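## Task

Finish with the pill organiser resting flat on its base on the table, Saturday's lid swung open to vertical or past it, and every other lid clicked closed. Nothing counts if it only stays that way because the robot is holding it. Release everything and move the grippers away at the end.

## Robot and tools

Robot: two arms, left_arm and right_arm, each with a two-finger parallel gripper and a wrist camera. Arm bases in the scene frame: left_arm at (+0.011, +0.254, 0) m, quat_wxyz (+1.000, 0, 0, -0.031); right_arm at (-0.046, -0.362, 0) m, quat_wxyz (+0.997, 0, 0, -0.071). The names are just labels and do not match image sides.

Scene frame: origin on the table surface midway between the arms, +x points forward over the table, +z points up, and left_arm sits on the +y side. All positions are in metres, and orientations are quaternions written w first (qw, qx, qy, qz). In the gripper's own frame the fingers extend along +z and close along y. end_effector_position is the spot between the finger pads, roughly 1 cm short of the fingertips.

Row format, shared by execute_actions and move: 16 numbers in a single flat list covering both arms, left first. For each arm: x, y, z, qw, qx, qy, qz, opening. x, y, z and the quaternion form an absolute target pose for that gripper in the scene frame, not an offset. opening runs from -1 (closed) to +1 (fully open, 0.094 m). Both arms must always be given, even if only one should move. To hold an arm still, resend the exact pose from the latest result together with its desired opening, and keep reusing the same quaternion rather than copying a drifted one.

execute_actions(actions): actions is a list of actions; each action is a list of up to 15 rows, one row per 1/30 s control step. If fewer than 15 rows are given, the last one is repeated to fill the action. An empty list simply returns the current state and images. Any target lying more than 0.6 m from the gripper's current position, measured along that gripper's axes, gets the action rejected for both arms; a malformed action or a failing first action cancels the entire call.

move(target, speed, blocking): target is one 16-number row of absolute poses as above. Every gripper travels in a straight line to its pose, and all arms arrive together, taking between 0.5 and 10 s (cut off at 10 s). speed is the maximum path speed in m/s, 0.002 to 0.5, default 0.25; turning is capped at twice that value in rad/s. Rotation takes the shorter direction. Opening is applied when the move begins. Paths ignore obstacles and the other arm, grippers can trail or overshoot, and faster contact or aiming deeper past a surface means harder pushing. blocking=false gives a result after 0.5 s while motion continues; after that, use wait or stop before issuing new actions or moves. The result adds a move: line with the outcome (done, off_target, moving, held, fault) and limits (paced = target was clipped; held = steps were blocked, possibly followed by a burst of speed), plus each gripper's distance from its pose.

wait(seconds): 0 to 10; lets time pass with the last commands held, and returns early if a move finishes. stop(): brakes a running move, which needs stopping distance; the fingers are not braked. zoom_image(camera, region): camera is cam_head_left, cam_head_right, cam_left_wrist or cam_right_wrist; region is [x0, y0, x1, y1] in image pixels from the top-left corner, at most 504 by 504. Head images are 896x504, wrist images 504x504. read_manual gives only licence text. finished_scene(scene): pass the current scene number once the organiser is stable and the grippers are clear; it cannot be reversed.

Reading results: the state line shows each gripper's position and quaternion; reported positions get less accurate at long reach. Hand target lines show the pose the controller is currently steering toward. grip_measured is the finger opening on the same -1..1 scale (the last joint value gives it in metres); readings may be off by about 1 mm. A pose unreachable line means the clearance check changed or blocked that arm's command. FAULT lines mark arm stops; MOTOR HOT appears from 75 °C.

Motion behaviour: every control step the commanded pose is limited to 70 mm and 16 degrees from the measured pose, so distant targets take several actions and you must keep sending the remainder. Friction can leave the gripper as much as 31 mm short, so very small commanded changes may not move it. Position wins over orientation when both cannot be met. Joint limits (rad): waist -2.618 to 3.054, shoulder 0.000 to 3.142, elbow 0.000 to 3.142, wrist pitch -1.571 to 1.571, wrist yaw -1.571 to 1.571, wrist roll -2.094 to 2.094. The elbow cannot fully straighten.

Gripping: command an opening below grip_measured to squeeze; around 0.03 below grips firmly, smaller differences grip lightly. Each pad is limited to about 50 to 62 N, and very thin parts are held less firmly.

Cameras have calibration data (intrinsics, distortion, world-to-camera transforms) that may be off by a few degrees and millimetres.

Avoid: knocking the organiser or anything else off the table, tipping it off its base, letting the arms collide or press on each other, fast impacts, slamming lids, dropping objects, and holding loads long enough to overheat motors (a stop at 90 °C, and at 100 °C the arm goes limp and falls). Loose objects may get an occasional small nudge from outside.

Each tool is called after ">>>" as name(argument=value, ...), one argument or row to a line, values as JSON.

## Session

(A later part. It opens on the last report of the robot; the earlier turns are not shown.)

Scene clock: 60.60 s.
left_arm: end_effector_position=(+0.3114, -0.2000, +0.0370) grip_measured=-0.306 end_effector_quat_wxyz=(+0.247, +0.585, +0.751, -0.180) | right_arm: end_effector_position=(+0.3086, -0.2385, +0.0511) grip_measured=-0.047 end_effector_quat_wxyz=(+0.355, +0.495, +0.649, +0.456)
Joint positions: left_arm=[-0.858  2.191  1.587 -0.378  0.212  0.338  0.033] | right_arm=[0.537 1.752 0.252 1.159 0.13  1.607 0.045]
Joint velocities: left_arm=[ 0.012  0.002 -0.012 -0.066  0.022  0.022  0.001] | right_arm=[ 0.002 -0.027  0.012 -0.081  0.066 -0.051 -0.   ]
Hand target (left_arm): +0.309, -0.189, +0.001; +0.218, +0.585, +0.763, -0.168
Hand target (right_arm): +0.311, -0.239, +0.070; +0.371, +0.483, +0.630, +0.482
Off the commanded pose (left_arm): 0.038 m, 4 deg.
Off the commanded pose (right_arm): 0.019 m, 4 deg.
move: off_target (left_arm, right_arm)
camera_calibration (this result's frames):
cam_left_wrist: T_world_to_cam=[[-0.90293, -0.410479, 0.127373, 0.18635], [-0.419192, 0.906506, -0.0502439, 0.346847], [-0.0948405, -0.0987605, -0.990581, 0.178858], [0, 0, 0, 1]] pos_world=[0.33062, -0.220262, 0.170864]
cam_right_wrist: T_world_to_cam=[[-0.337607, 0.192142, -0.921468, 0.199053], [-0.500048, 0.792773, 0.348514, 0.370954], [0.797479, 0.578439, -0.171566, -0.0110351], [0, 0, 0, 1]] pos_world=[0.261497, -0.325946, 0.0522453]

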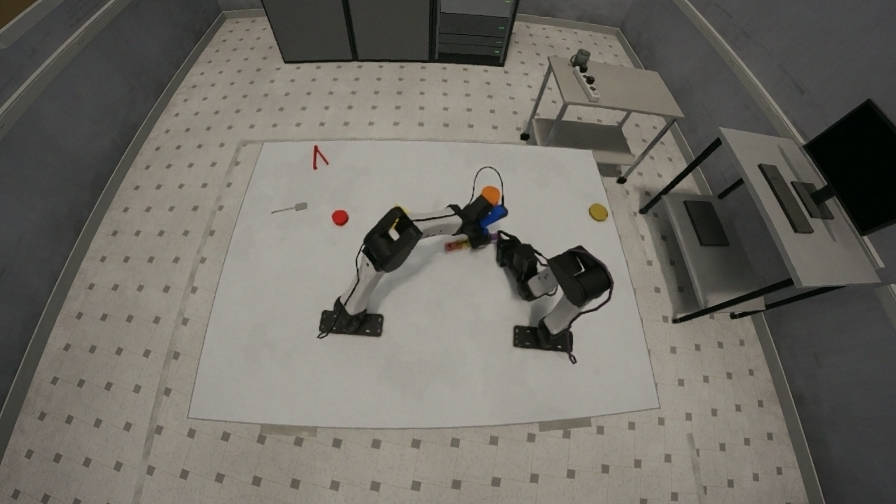

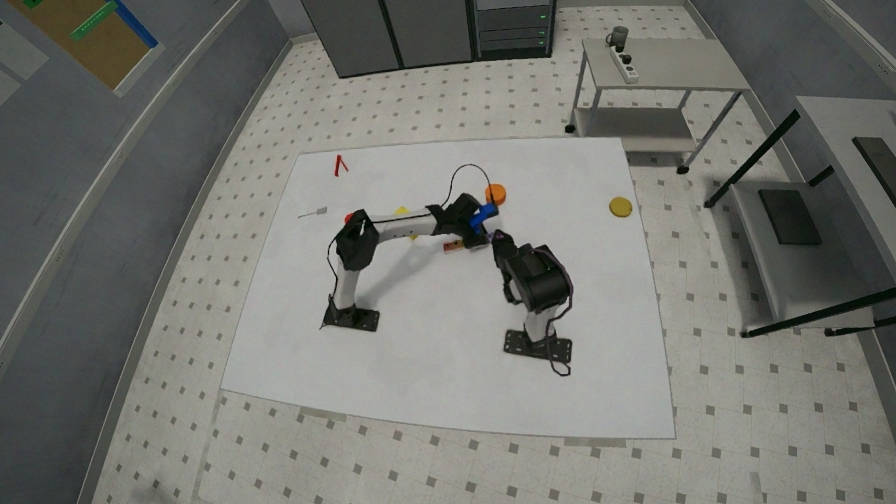

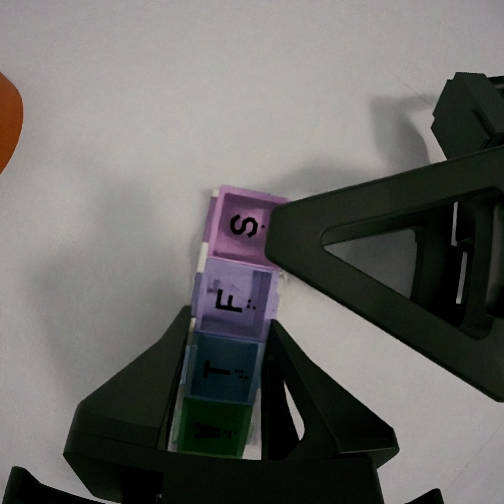

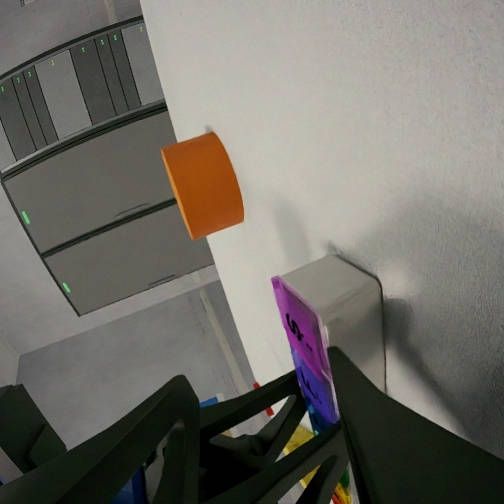

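>>> move(
  target=[0.302,-0.172,0.005,0.165,0.5955,0.776,-0.1266,-0.36,0.312,-0.239,0.088,0.3913,0.4663,0.6077,0.5099,-0.05],
  speed=0.015,
)

Scene clock: 68.50 s.
left_arm: end_effector_position=(+0.3099, -0.1892, +0.0361) grip_measured=-0.306 end_effector_quat_wxyz=(+0.215, +0.590, +0.763, -0.155) | right_arm: end_effector_position=(+0.3125, -0.2349, +0.0891) grip_measured=-0.047 end_effector_quat_wxyz=(+0.388, +0.464, +0.609, +0.514)
Joint positions: left_arm=[-0.858  2.203  1.65  -0.51   0.182  0.35   0.033] | right_arm=[0.537 1.752 0.228 1.351 0.119 1.596 0.045]
Joint velocities: left_arm=[-0.002  0.002  0.002 -0.007 -0.051  0.007 -0.   ] | right_arm=[ 0.002 -0.002 -0.012  0.007 -0.022 -0.007  0.001]
Hand target (left_arm): +0.302, -0.172, +0.006; +0.166, +0.596, +0.775, -0.127
Hand target (right_arm): +0.312, -0.239, +0.088; +0.392, +0.466, +0.608, +0.509
Off the commanded pose (left_arm): 0.036 m, 7 deg.
Off the commanded pose (right_arm): 0.004 m, 1 deg.
move: off_target (left_arm)
camera_calibration (this result's frames):
cam_left_wrist: T_world_to_cam=[[-0.8978, -0.425623, 0.113142, 0.185538], [-0.424673, 0.904724, 0.0335886, 0.334727], [-0.116659, -0.0178925, -0.993011, 0.201055], [0, 0, 0, 1]] pos_world=[0.332181, -0.220269, 0.167414]
cam_right_wrist: T_world_to_cam=[[-0.193001, 0.242773, -0.95069, 0.203999], [-0.562333, 0.766632, 0.309931, 0.373512], [0.804072, 0.594421, -0.0114413, -0.0223144], [0, 0, 0, 1]] pos_world=[0.267352, -0.322607, 0.0779218]

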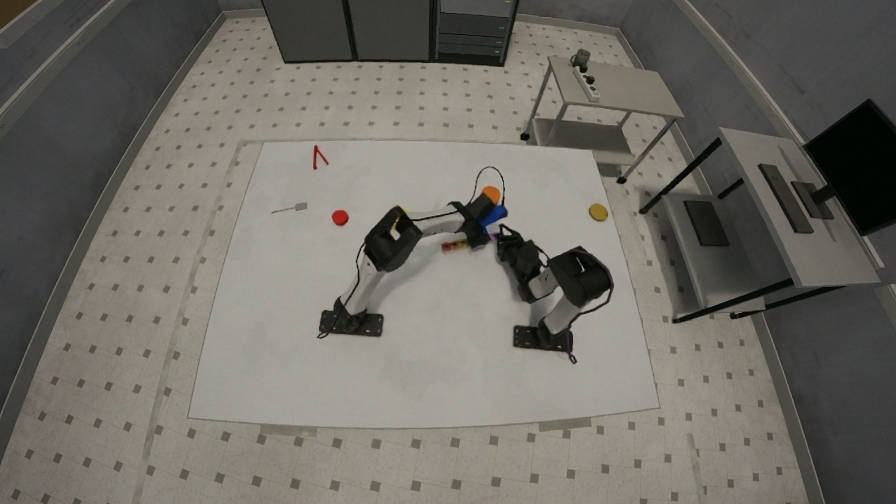

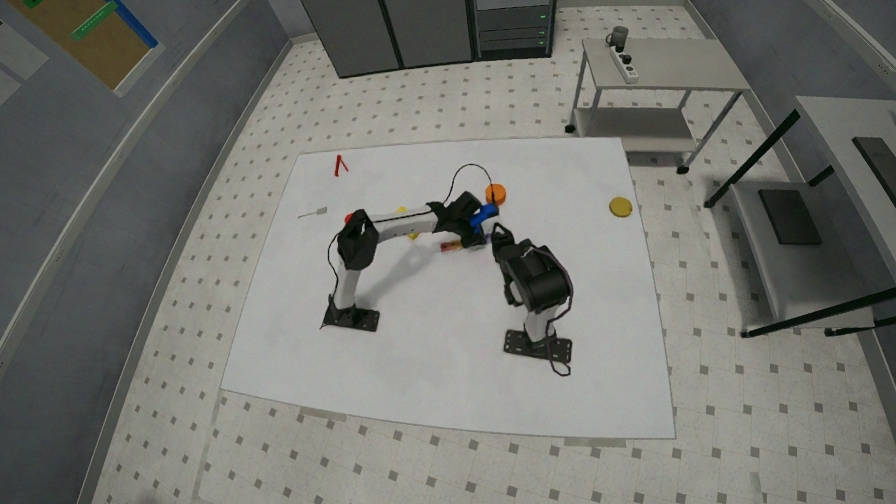

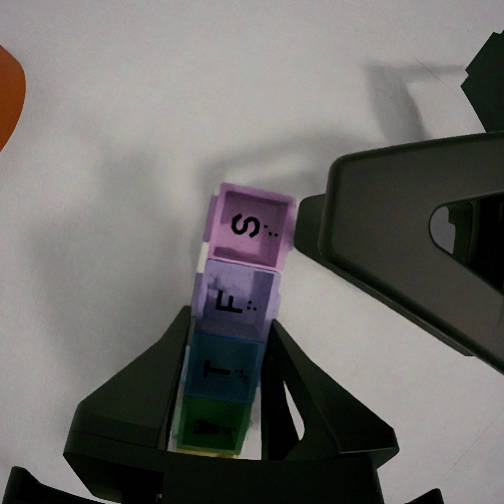

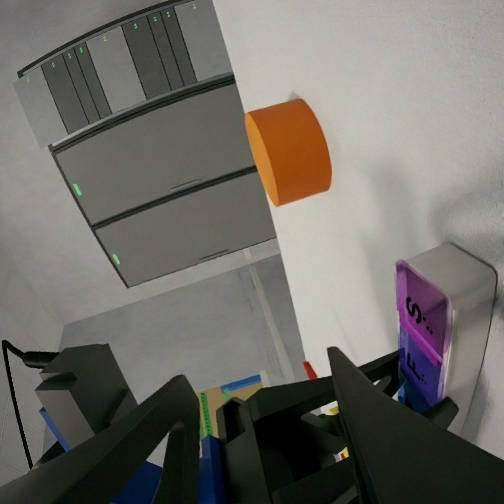

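>>> move(
  target=[0.302,-0.172,0.005,0.165,0.5955,0.776,-0.1266,-0.36,0.28,-0.24,0.085,0.3706,0.4830,0.6294,0.4830,0.35],
  speed=0.06,
)

>>> move(
  target=[0.302,-0.172,0.005,0.165,0.5955,0.776,-0.1266,-0.36,0.283,-0.238,0.042,0.3492,0.4986,0.6498,0.4550,0.35],
  speed=0.04,
)

>>> move(
  target=[0.302,-0.172,0.005,0.165,0.5955,0.776,-0.1266,-0.36,0.313,-0.2305,0.044,0.3492,0.4986,0.6498,0.4550,0.35],
  speed=0.015,
)

Scene clock: 71.47 s.
left_arm: end_effector_position=(+0.3099, -0.1892, +0.0361) grip_measured=-0.306 end_effector_quat_wxyz=(+0.215, +0.590, +0.762, -0.154) | right_arm: end_effector_position=(+0.2879, -0.2398, +0.0938) grip_measured=+0.347 end_effector_quat_wxyz=(+0.378, +0.479, +0.621, +0.492)
Joint positions: left_arm=[-0.858  2.203  1.65  -0.51   0.182  0.351  0.033] | right_arm=[0.575 1.522 0.165 1.122 0.17  1.613 0.063]
Joint velocities: left_arm=[-0.012 -0.022  0.007 -0.066  0.007  0.11  -0.   ] | right_arm=[ 0.007 -0.012  0.007 -0.066 -0.081  0.051 -0.001]
Hand target (left_arm): +0.302, -0.172, +0.006; +0.166, +0.596, +0.775, -0.127
Hand target (right_arm): +0.280, -0.239, +0.086; +0.370, +0.483, +0.629, +0.484
Off the commanded pose (left_arm): 0.036 m, 7 deg.
Off the commanded pose (right_arm): 0.012 m, 2 deg.
move: off_target (left_arm, right_arm)
camera_calibration (this result's frames):
cam_left_wrist: T_world_to_cam=[[-0.89796, -0.425335, 0.112951, 0.18565], [-0.424382, 0.904861, 0.0335595, 0.334665], [-0.116479, -0.0177993, -0.993034, 0.201018], [0, 0, 0, 1]] pos_world=[0.332146, -0.220284, 0.167417]
cam_right_wrist: T_world_to_cam=[[-0.243499, 0.228143, -0.942687, 0.215143], [-0.532694, 0.780769, 0.326553, 0.355287], [0.810522, 0.581679, -0.0685861, 0.00095121], [0, 0, 0, 1]] pos_world=[0.240875, -0.327034, 0.0868575]

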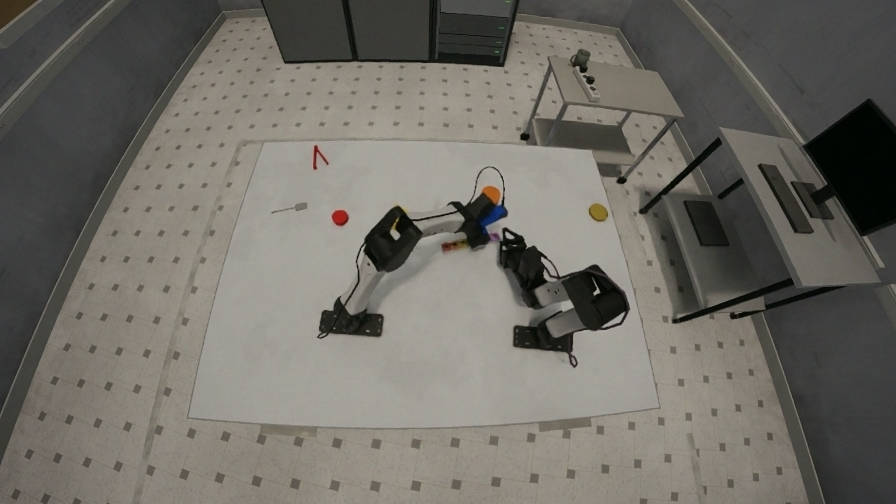

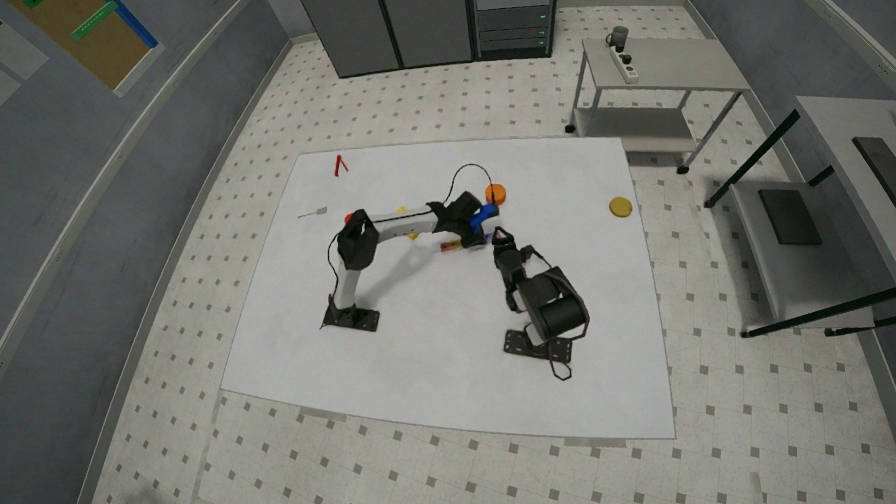

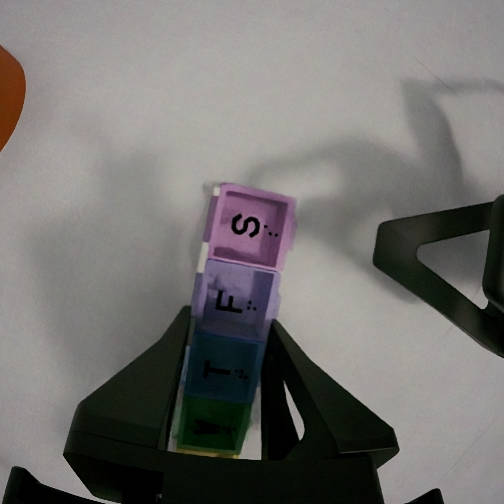

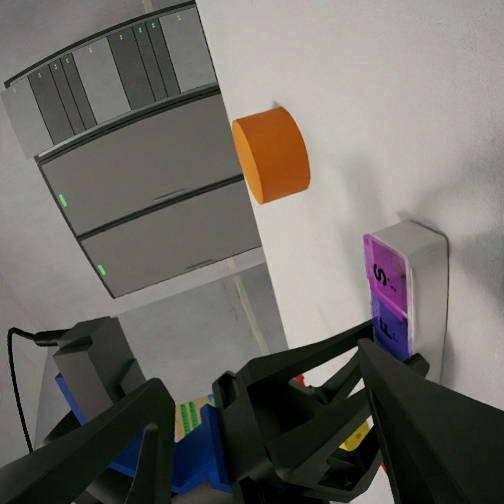

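Scene clock: 73.20 s.
left_arm: end_effector_position=(+0.3099, -0.1892, +0.0361) grip_measured=-0.306 end_effector_quat_wxyz=(+0.215, +0.590, +0.762, -0.154) | right_arm: end_effector_position=(+0.2867, -0.2404, +0.0474) grip_measured=+0.347 end_effector_quat_wxyz=(+0.356, +0.498, +0.645, +0.458)
Joint positions: left_arm=[-0.858  2.203  1.65  -0.51   0.182  0.351  0.033] | right_arm=[0.575 1.744 0.165 1.241 0.17  1.627 0.063]
Joint velocities: left_arm=[-0.012  0.007 -0.017 -0.007 -0.051  0.066  0.001] | right_arm=[ 0.012  0.002 -0.002 -0.022  0.007 -0.095 -0.001]
Hand target (left_arm): +0.302, -0.172, +0.006; +0.166, +0.596, +0.775, -0.127
Hand target (right_arm): +0.283, -0.238, +0.041; +0.348, +0.499, +0.650, +0.455
Off the commanded pose (left_arm): 0.036 m, 7 deg.
Off the commanded pose (right_arm): 0.007 m, 1 deg.
move: off_target (left_arm)
camera_calibration (this result's frames):
cam_left_wrist: T_world_to_cam=[[-0.89796, -0.425335, 0.112951, 0.18565], [-0.424382, 0.904861, 0.0335595, 0.334665], [-0.116479, -0.0177993, -0.993034, 0.201018], [0, 0, 0, 1]] pos_world=[0.332146, -0.220284, 0.167417]
cam_right_wrist: T_world_to_cam=[[-0.332757, 0.201409, -0.921253, 0.189431], [-0.496758, 0.792952, 0.352788, 0.361598], [0.801564, 0.575032, -0.163809, 0.00454965], [0, 0, 0, 1]] pos_world=[0.239014, -0.327499, 0.0476915]

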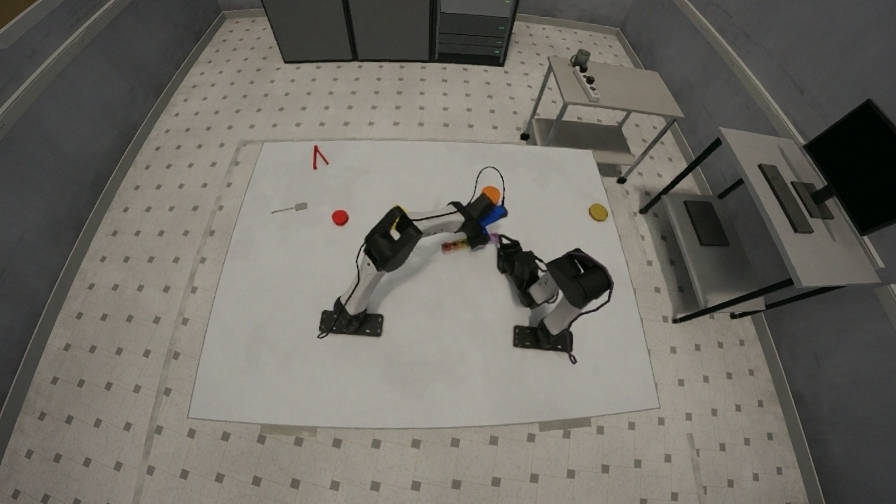

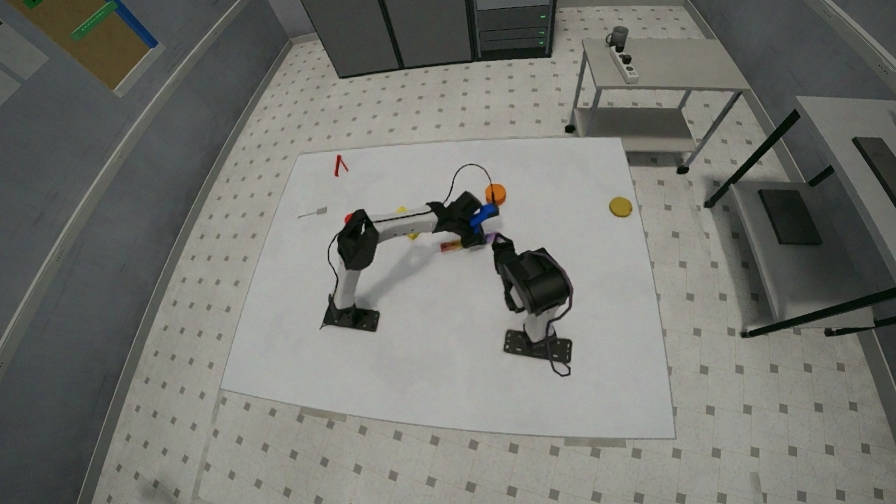

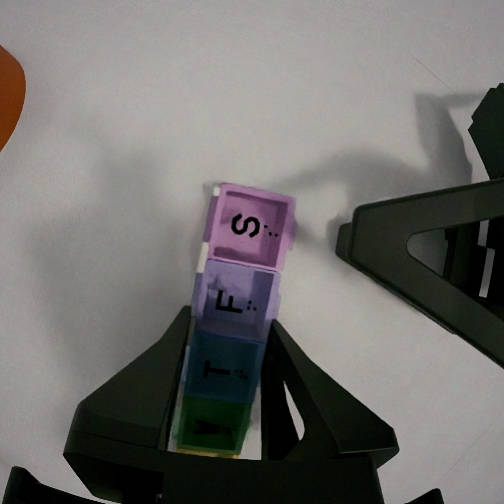

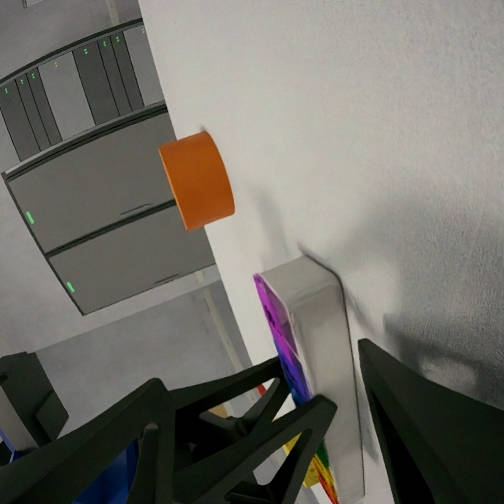

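Scene clock: 77.37 s.
left_arm: end_effector_position=(+0.3099, -0.1892, +0.0361) grip_measured=-0.306 end_effector_quat_wxyz=(+0.215, +0.590, +0.762, -0.154) | right_arm: end_effector_position=(+0.3096, -0.2285, +0.0512) grip_measured=+0.347 end_effector_quat_wxyz=(+0.353, +0.494, +0.644, +0.466)
Joint positions: left_arm=[-0.858  2.203  1.65  -0.51   0.182  0.351  0.033] | right_arm=[0.569 1.787 0.263 1.198 0.15  1.627 0.063]
Joint velocities: left_arm=[-0.002  0.002  0.017 -0.037 -0.022  0.037 -0.001] | right_arm=[-0.012  0.002 -0.022  0.007 -0.051  0.037 -0.   ]
Hand target (left_arm): +0.302, -0.172, +0.006; +0.166, +0.596, +0.775, -0.127
Hand target (right_arm): +0.313, -0.231, +0.044; +0.349, +0.499, +0.650, +0.455
Off the commanded pose (left_arm): 0.036 m, 7 deg.
Off the commanded pose (right_arm): 0.008 m, 2 deg.
move: off_target (left_arm)
camera_calibration (this result's frames):
cam_left_wrist: T_world_to_cam=[[-0.89796, -0.425335, 0.112951, 0.18565], [-0.424382, 0.904861, 0.0335595, 0.334665], [-0.116479, -0.0177993, -0.993034, 0.201018], [0, 0, 0, 1]] pos_world=[0.332146, -0.220284, 0.167417]
cam_right_wrist: T_world_to_cam=[[-0.328354, 0.207019, -0.921589, 0.198139], [-0.509728, 0.782585, 0.357405, 0.363695], [0.795211, 0.587115, -0.151441, -0.0159558], [0, 0, 0, 1]] pos_world=[0.263134, -0.316273, 0.0501999]

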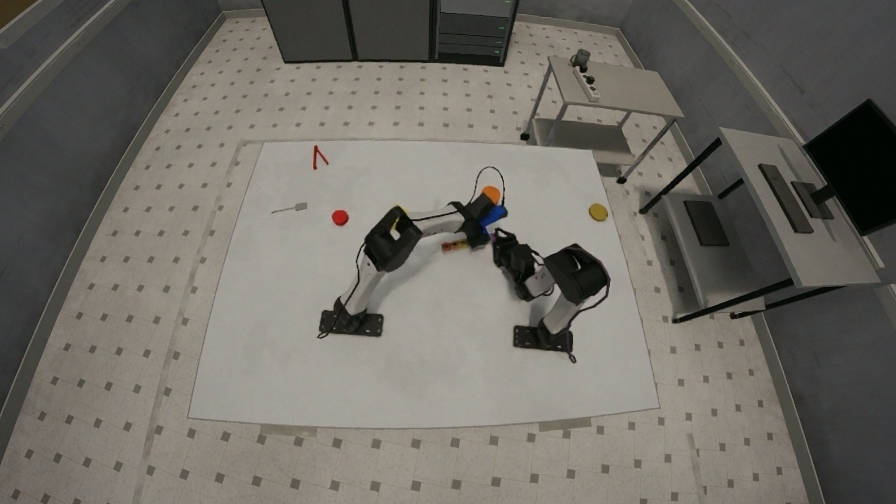

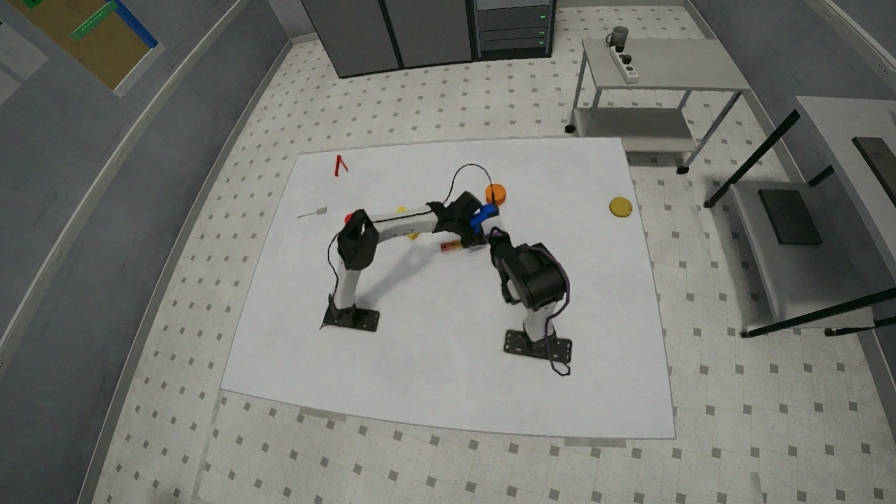

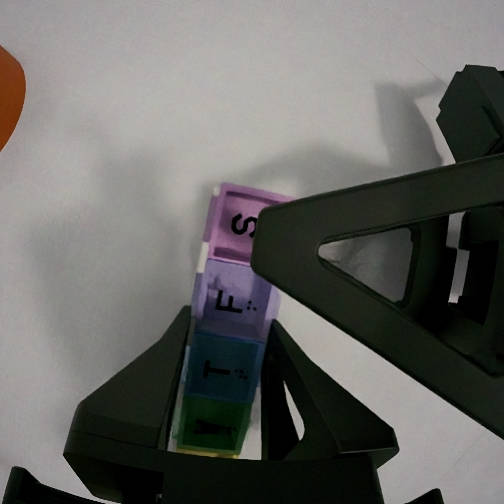

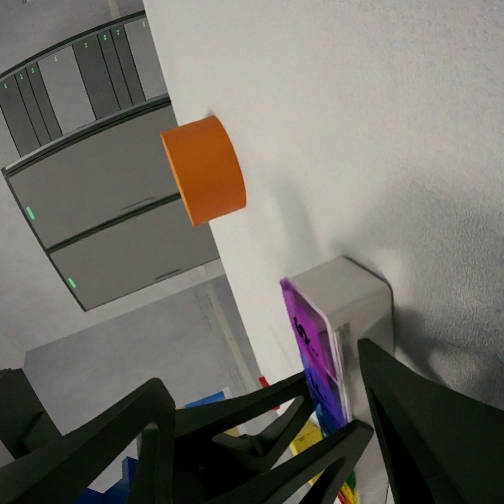

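Lid seems ajar. Repeat the lift.

>>> execute_actions(
  actions=[
    [[0.302,-0.172,0.005,0.165,0.5955,0.776,-0.1266,-0.36,0.313,-0.2305,0.052,0.3492,0.4986,0.6498,0.4550,0.25]],
    [[0.302,-0.172,0.005,0.165,0.5955,0.776,-0.1266,-0.36,0.313,-0.2305,0.052,0.3492,0.4986,0.6498,0.4550,0.15]],
    [[0.302,-0.172,0.005,0.165,0.5955,0.776,-0.1266,-0.36,0.313,-0.2305,0.052,0.3492,0.4986,0.6498,0.4550,0.05]],
    [[0.302,-0.172,0.005,0.165,0.5955,0.776,-0.1266,-0.36,0.313,-0.2305,0.052,0.3492,0.4986,0.6498,0.4550,-0.05]],
  ],
)

>>> move(
  target=[0.302,-0.172,0.005,0.165,0.5955,0.776,-0.1266,-0.36,0.311,-0.231,0.068,0.3706,0.4830,0.6294,0.4830,-0.05],
  speed=0.01,
)

Scene clock: 81.53 s.
left_arm: end_effector_position=(+0.3098, -0.1891, +0.0360) grip_measured=-0.306 end_effector_quat_wxyz=(+0.215, +0.590, +0.763, -0.154) | right_arm: end_effector_position=(+0.3080, -0.2292, +0.0474) grip_measured=-0.047 end_effector_quat_wxyz=(+0.346, +0.498, +0.653, +0.454)
Joint positions: left_arm=[-0.858  2.203  1.65  -0.511  0.182  0.351  0.033] | right_arm=[0.569 1.76  0.27  1.129 0.149 1.627 0.045]
Joint velocities: left_arm=[ 0.017 -0.002 -0.002 -0.051 -0.081 -0.007 -0.   ] | right_arm=[ 0.012  0.002 -0.002  0.037  0.037  0.066  0.   ]
Hand target (left_arm): +0.302, -0.172, +0.006; +0.166, +0.596, +0.775, -0.127
Hand target (right_arm): +0.313, -0.231, +0.052; +0.349, +0.499, +0.650, +0.455
Off the commanded pose (left_arm): 0.036 m, 7 deg.
Off the commanded pose (right_arm): 0.007 m, 1 deg.
camera_calibration (this result's frames):
cam_left_wrist: T_world_to_cam=[[-0.897859, -0.425592, 0.112784, 0.185618], [-0.424543, 0.904755, 0.0343751, 0.334502], [-0.116671, -0.0170174, -0.993025, 0.201123], [0, 0, 0, 1]] pos_world=[0.332134, -0.220222, 0.167287]
cam_right_wrist: T_world_to_cam=[[-0.357163, 0.193975, -0.913678, 0.199691], [-0.498743, 0.787469, 0.362143, 0.362284], [0.78974, 0.585035, -0.184511, -0.0120951], [0, 0, 0, 1]] pos_world=[0.261561, -0.316947, 0.0490232]

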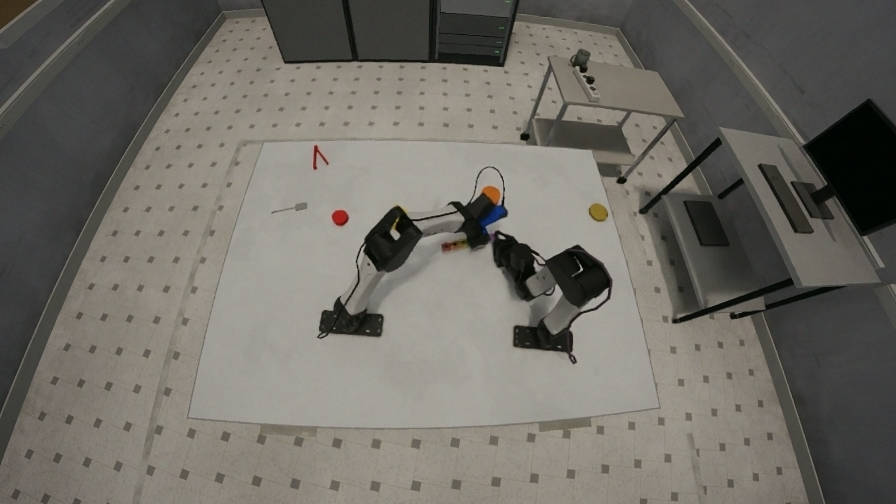

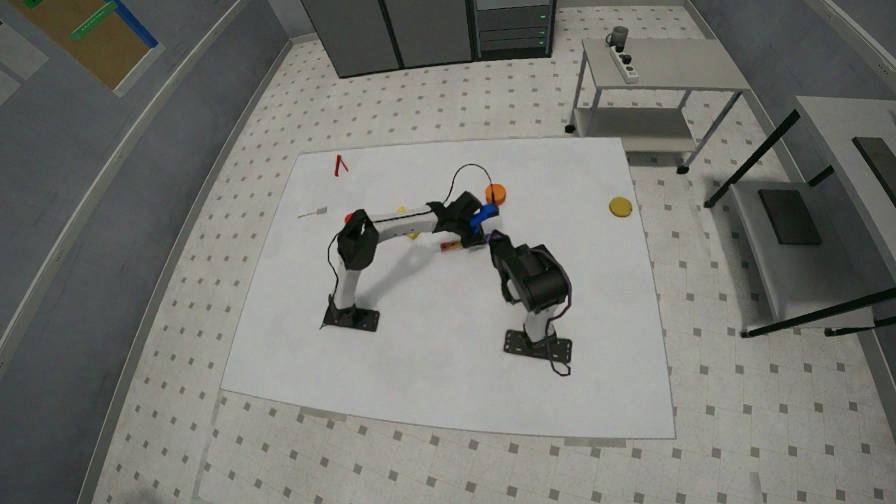

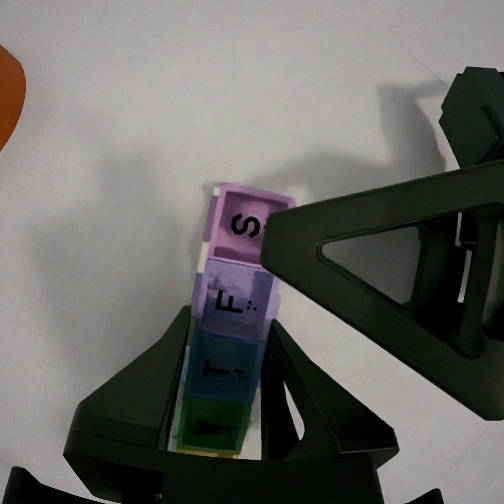

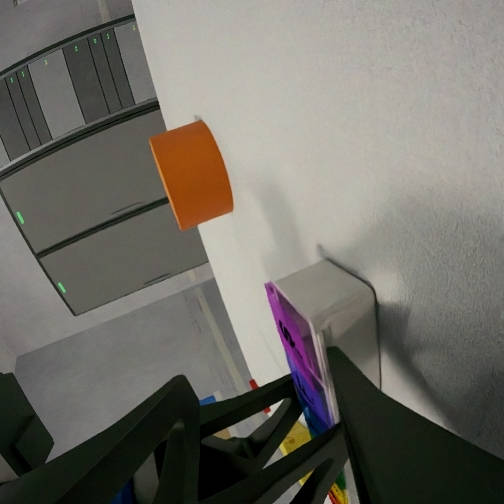

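Scene clock: 87.60 s.
left_arm: end_effector_position=(+0.3102, -0.1889, +0.0360) grip_measured=-0.306 end_effector_quat_wxyz=(+0.215, +0.590, +0.763, -0.153) | right_arm: end_effector_position=(+0.3135, -0.2267, +0.0713) grip_measured=-0.047 end_effector_quat_wxyz=(+0.369, +0.480, +0.628, +0.489)
Joint positions: left_arm=[-0.858  2.203  1.65  -0.511  0.179  0.351  0.033] | right_arm=[0.569 1.76  0.262 1.243 0.149 1.617 0.045]
Joint velocities: left_arm=[ 0.017  0.002 -0.012 -0.007  0.022 -0.051 -0.001] | right_arm=[-0.007 -0.012 -0.007  0.022  0.007 -0.051 -0.   ]
Hand target (left_arm): +0.302, -0.172, +0.006; +0.166, +0.596, +0.775, -0.127
Hand target (right_arm): +0.311, -0.231, +0.068; +0.371, +0.483, +0.629, +0.483
Off the commanded pose (left_arm): 0.036 m, 7 deg.
Off the commanded pose (right_arm): 0.006 m, 1 deg.
move: off_target (left_arm)
camera_calibration (this result's frames):
cam_left_wrist: T_world_to_cam=[[-0.89759, -0.42669, 0.110759, 0.185802], [-0.425609, 0.904252, 0.0344225, 0.334768], [-0.114842, -0.0162426, -0.993251, 0.20074], [0, 0, 0, 1]] pos_world=[0.332307, -0.220174, 0.167282]
cam_right_wrist: T_world_to_cam=[[-0.266328, 0.225066, -0.937238, 0.203301], [-0.535664, 0.773818, 0.338039, 0.364574], [0.801332, 0.592074, -0.0855296, -0.0225167], [0, 0, 0, 1]] pos_world=[0.267477, -0.314538, 0.0653751]

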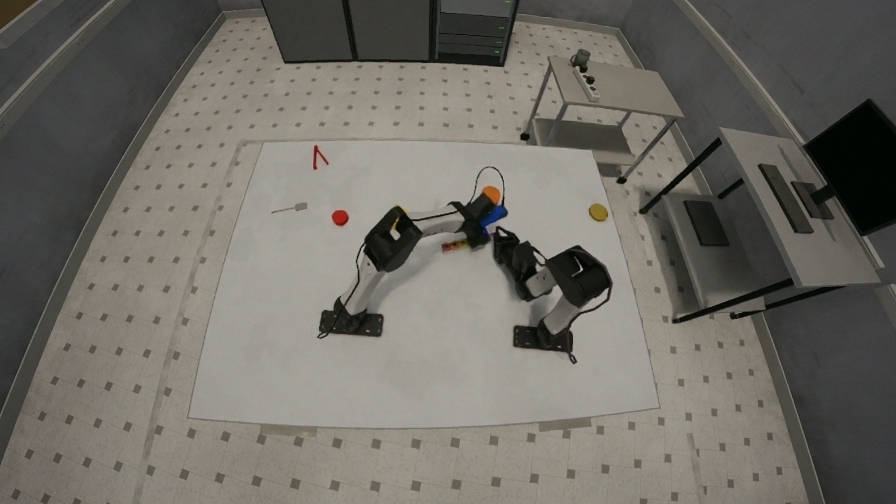

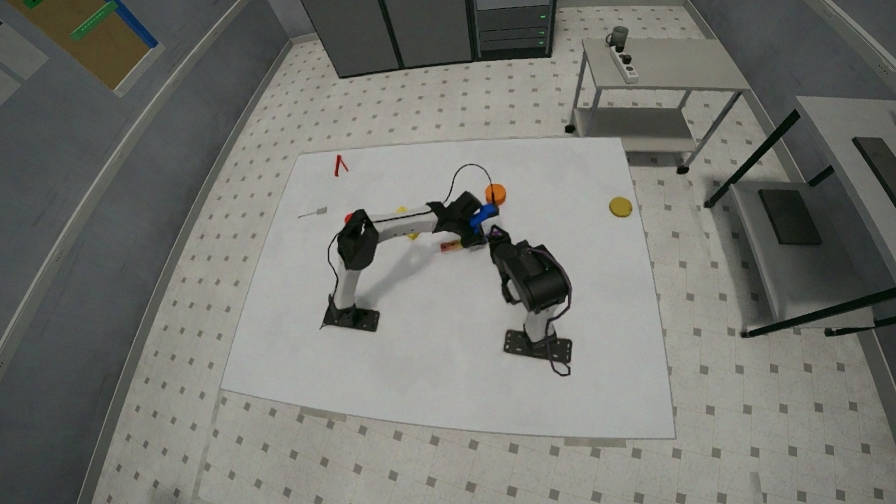

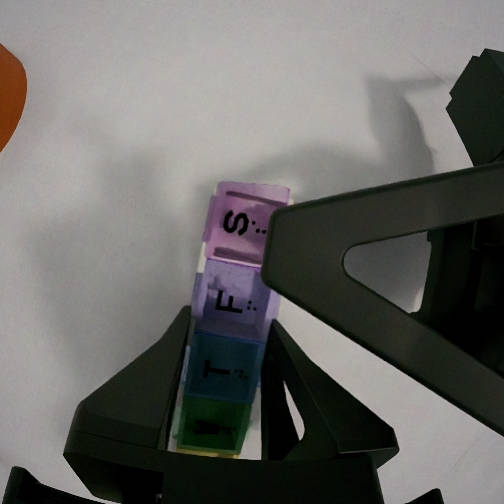

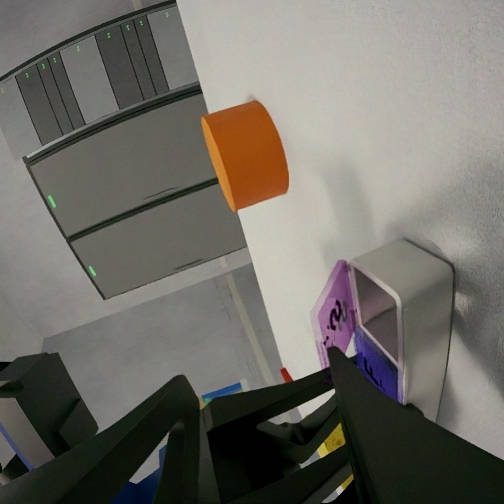

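Lifted. Push inward, slightly away from the left gripper.

>>> move(
  target=[0.302,-0.172,0.005,0.165,0.5955,0.776,-0.1266,-0.36,0.348,-0.227,0.060,0.3706,0.4830,0.6294,0.4830,-0.05],
  speed=0.015,
)

Scene clock: 92.73 s.
left_arm: end_effector_position=(+0.3103, -0.1890, +0.0361) grip_measured=-0.306 end_effector_quat_wxyz=(+0.215, +0.590, +0.763, -0.153) | right_arm: end_effector_position=(+0.3425, -0.2250, +0.0629) grip_measured=-0.047 end_effector_quat_wxyz=(+0.369, +0.481, +0.628, +0.487)
Joint positions: left_arm=[-0.858  2.203  1.65  -0.51   0.179  0.351  0.033] | right_arm=[0.529 1.873 0.37  1.246 0.114 1.605 0.045]
Joint velocities: left_arm=[ 0.007 -0.002  0.007 -0.007  0.081 -0.007 -0.   ] | right_arm=[-0.002 -0.007  0.002 -0.007 -0.066  0.022  0.001]
Hand target (left_arm): +0.302, -0.172, +0.006; +0.166, +0.596, +0.775, -0.127
Hand target (right_arm): +0.348, -0.228, +0.059; +0.370, +0.483, +0.629, +0.483
Off the commanded pose (left_arm): 0.036 m, 7 deg.
Off the commanded pose (right_arm): 0.007 m, 1 deg.
move: off_target (left_arm)
camera_calibration (this result's frames):
cam_left_wrist: T_world_to_cam=[[-0.897616, -0.426656, 0.110681, 0.18583], [-0.425617, 0.904263, 0.0340497, 0.334863], [-0.114612, -0.016544, -0.993273, 0.200661], [0, 0, 0, 1]] pos_world=[0.332326, -0.220199, 0.167342]
cam_right_wrist: T_world_to_cam=[[-0.268144, 0.222355, -0.937367, 0.202796], [-0.532644, 0.776536, 0.336573, 0.381285], [0.802738, 0.589533, -0.0897877, -0.0483001], [0, 0, 0, 1]] pos_world=[0.29624, -0.3127, 0.0574274]

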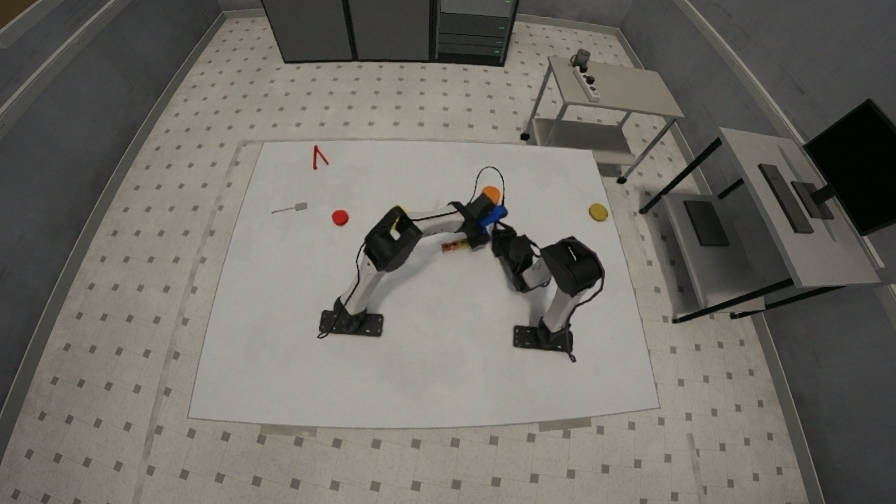

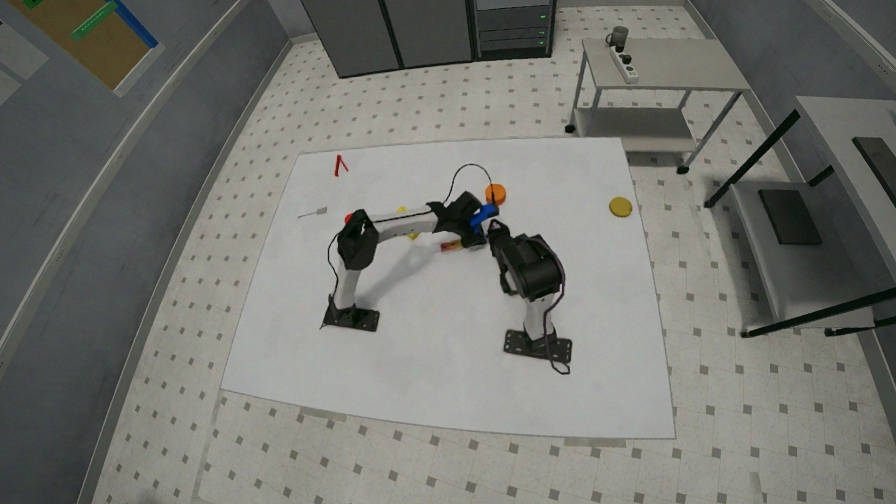

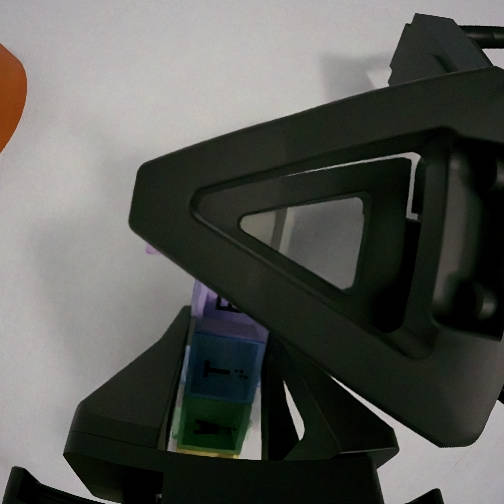

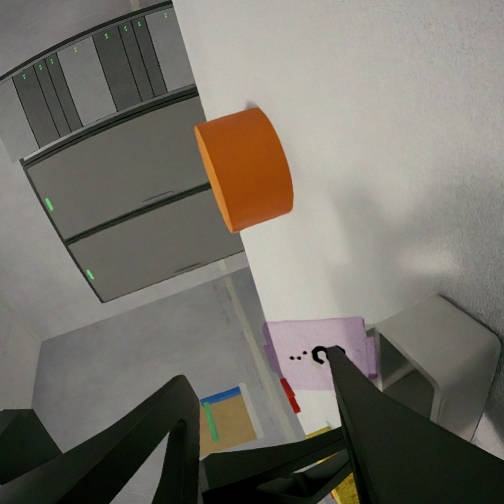

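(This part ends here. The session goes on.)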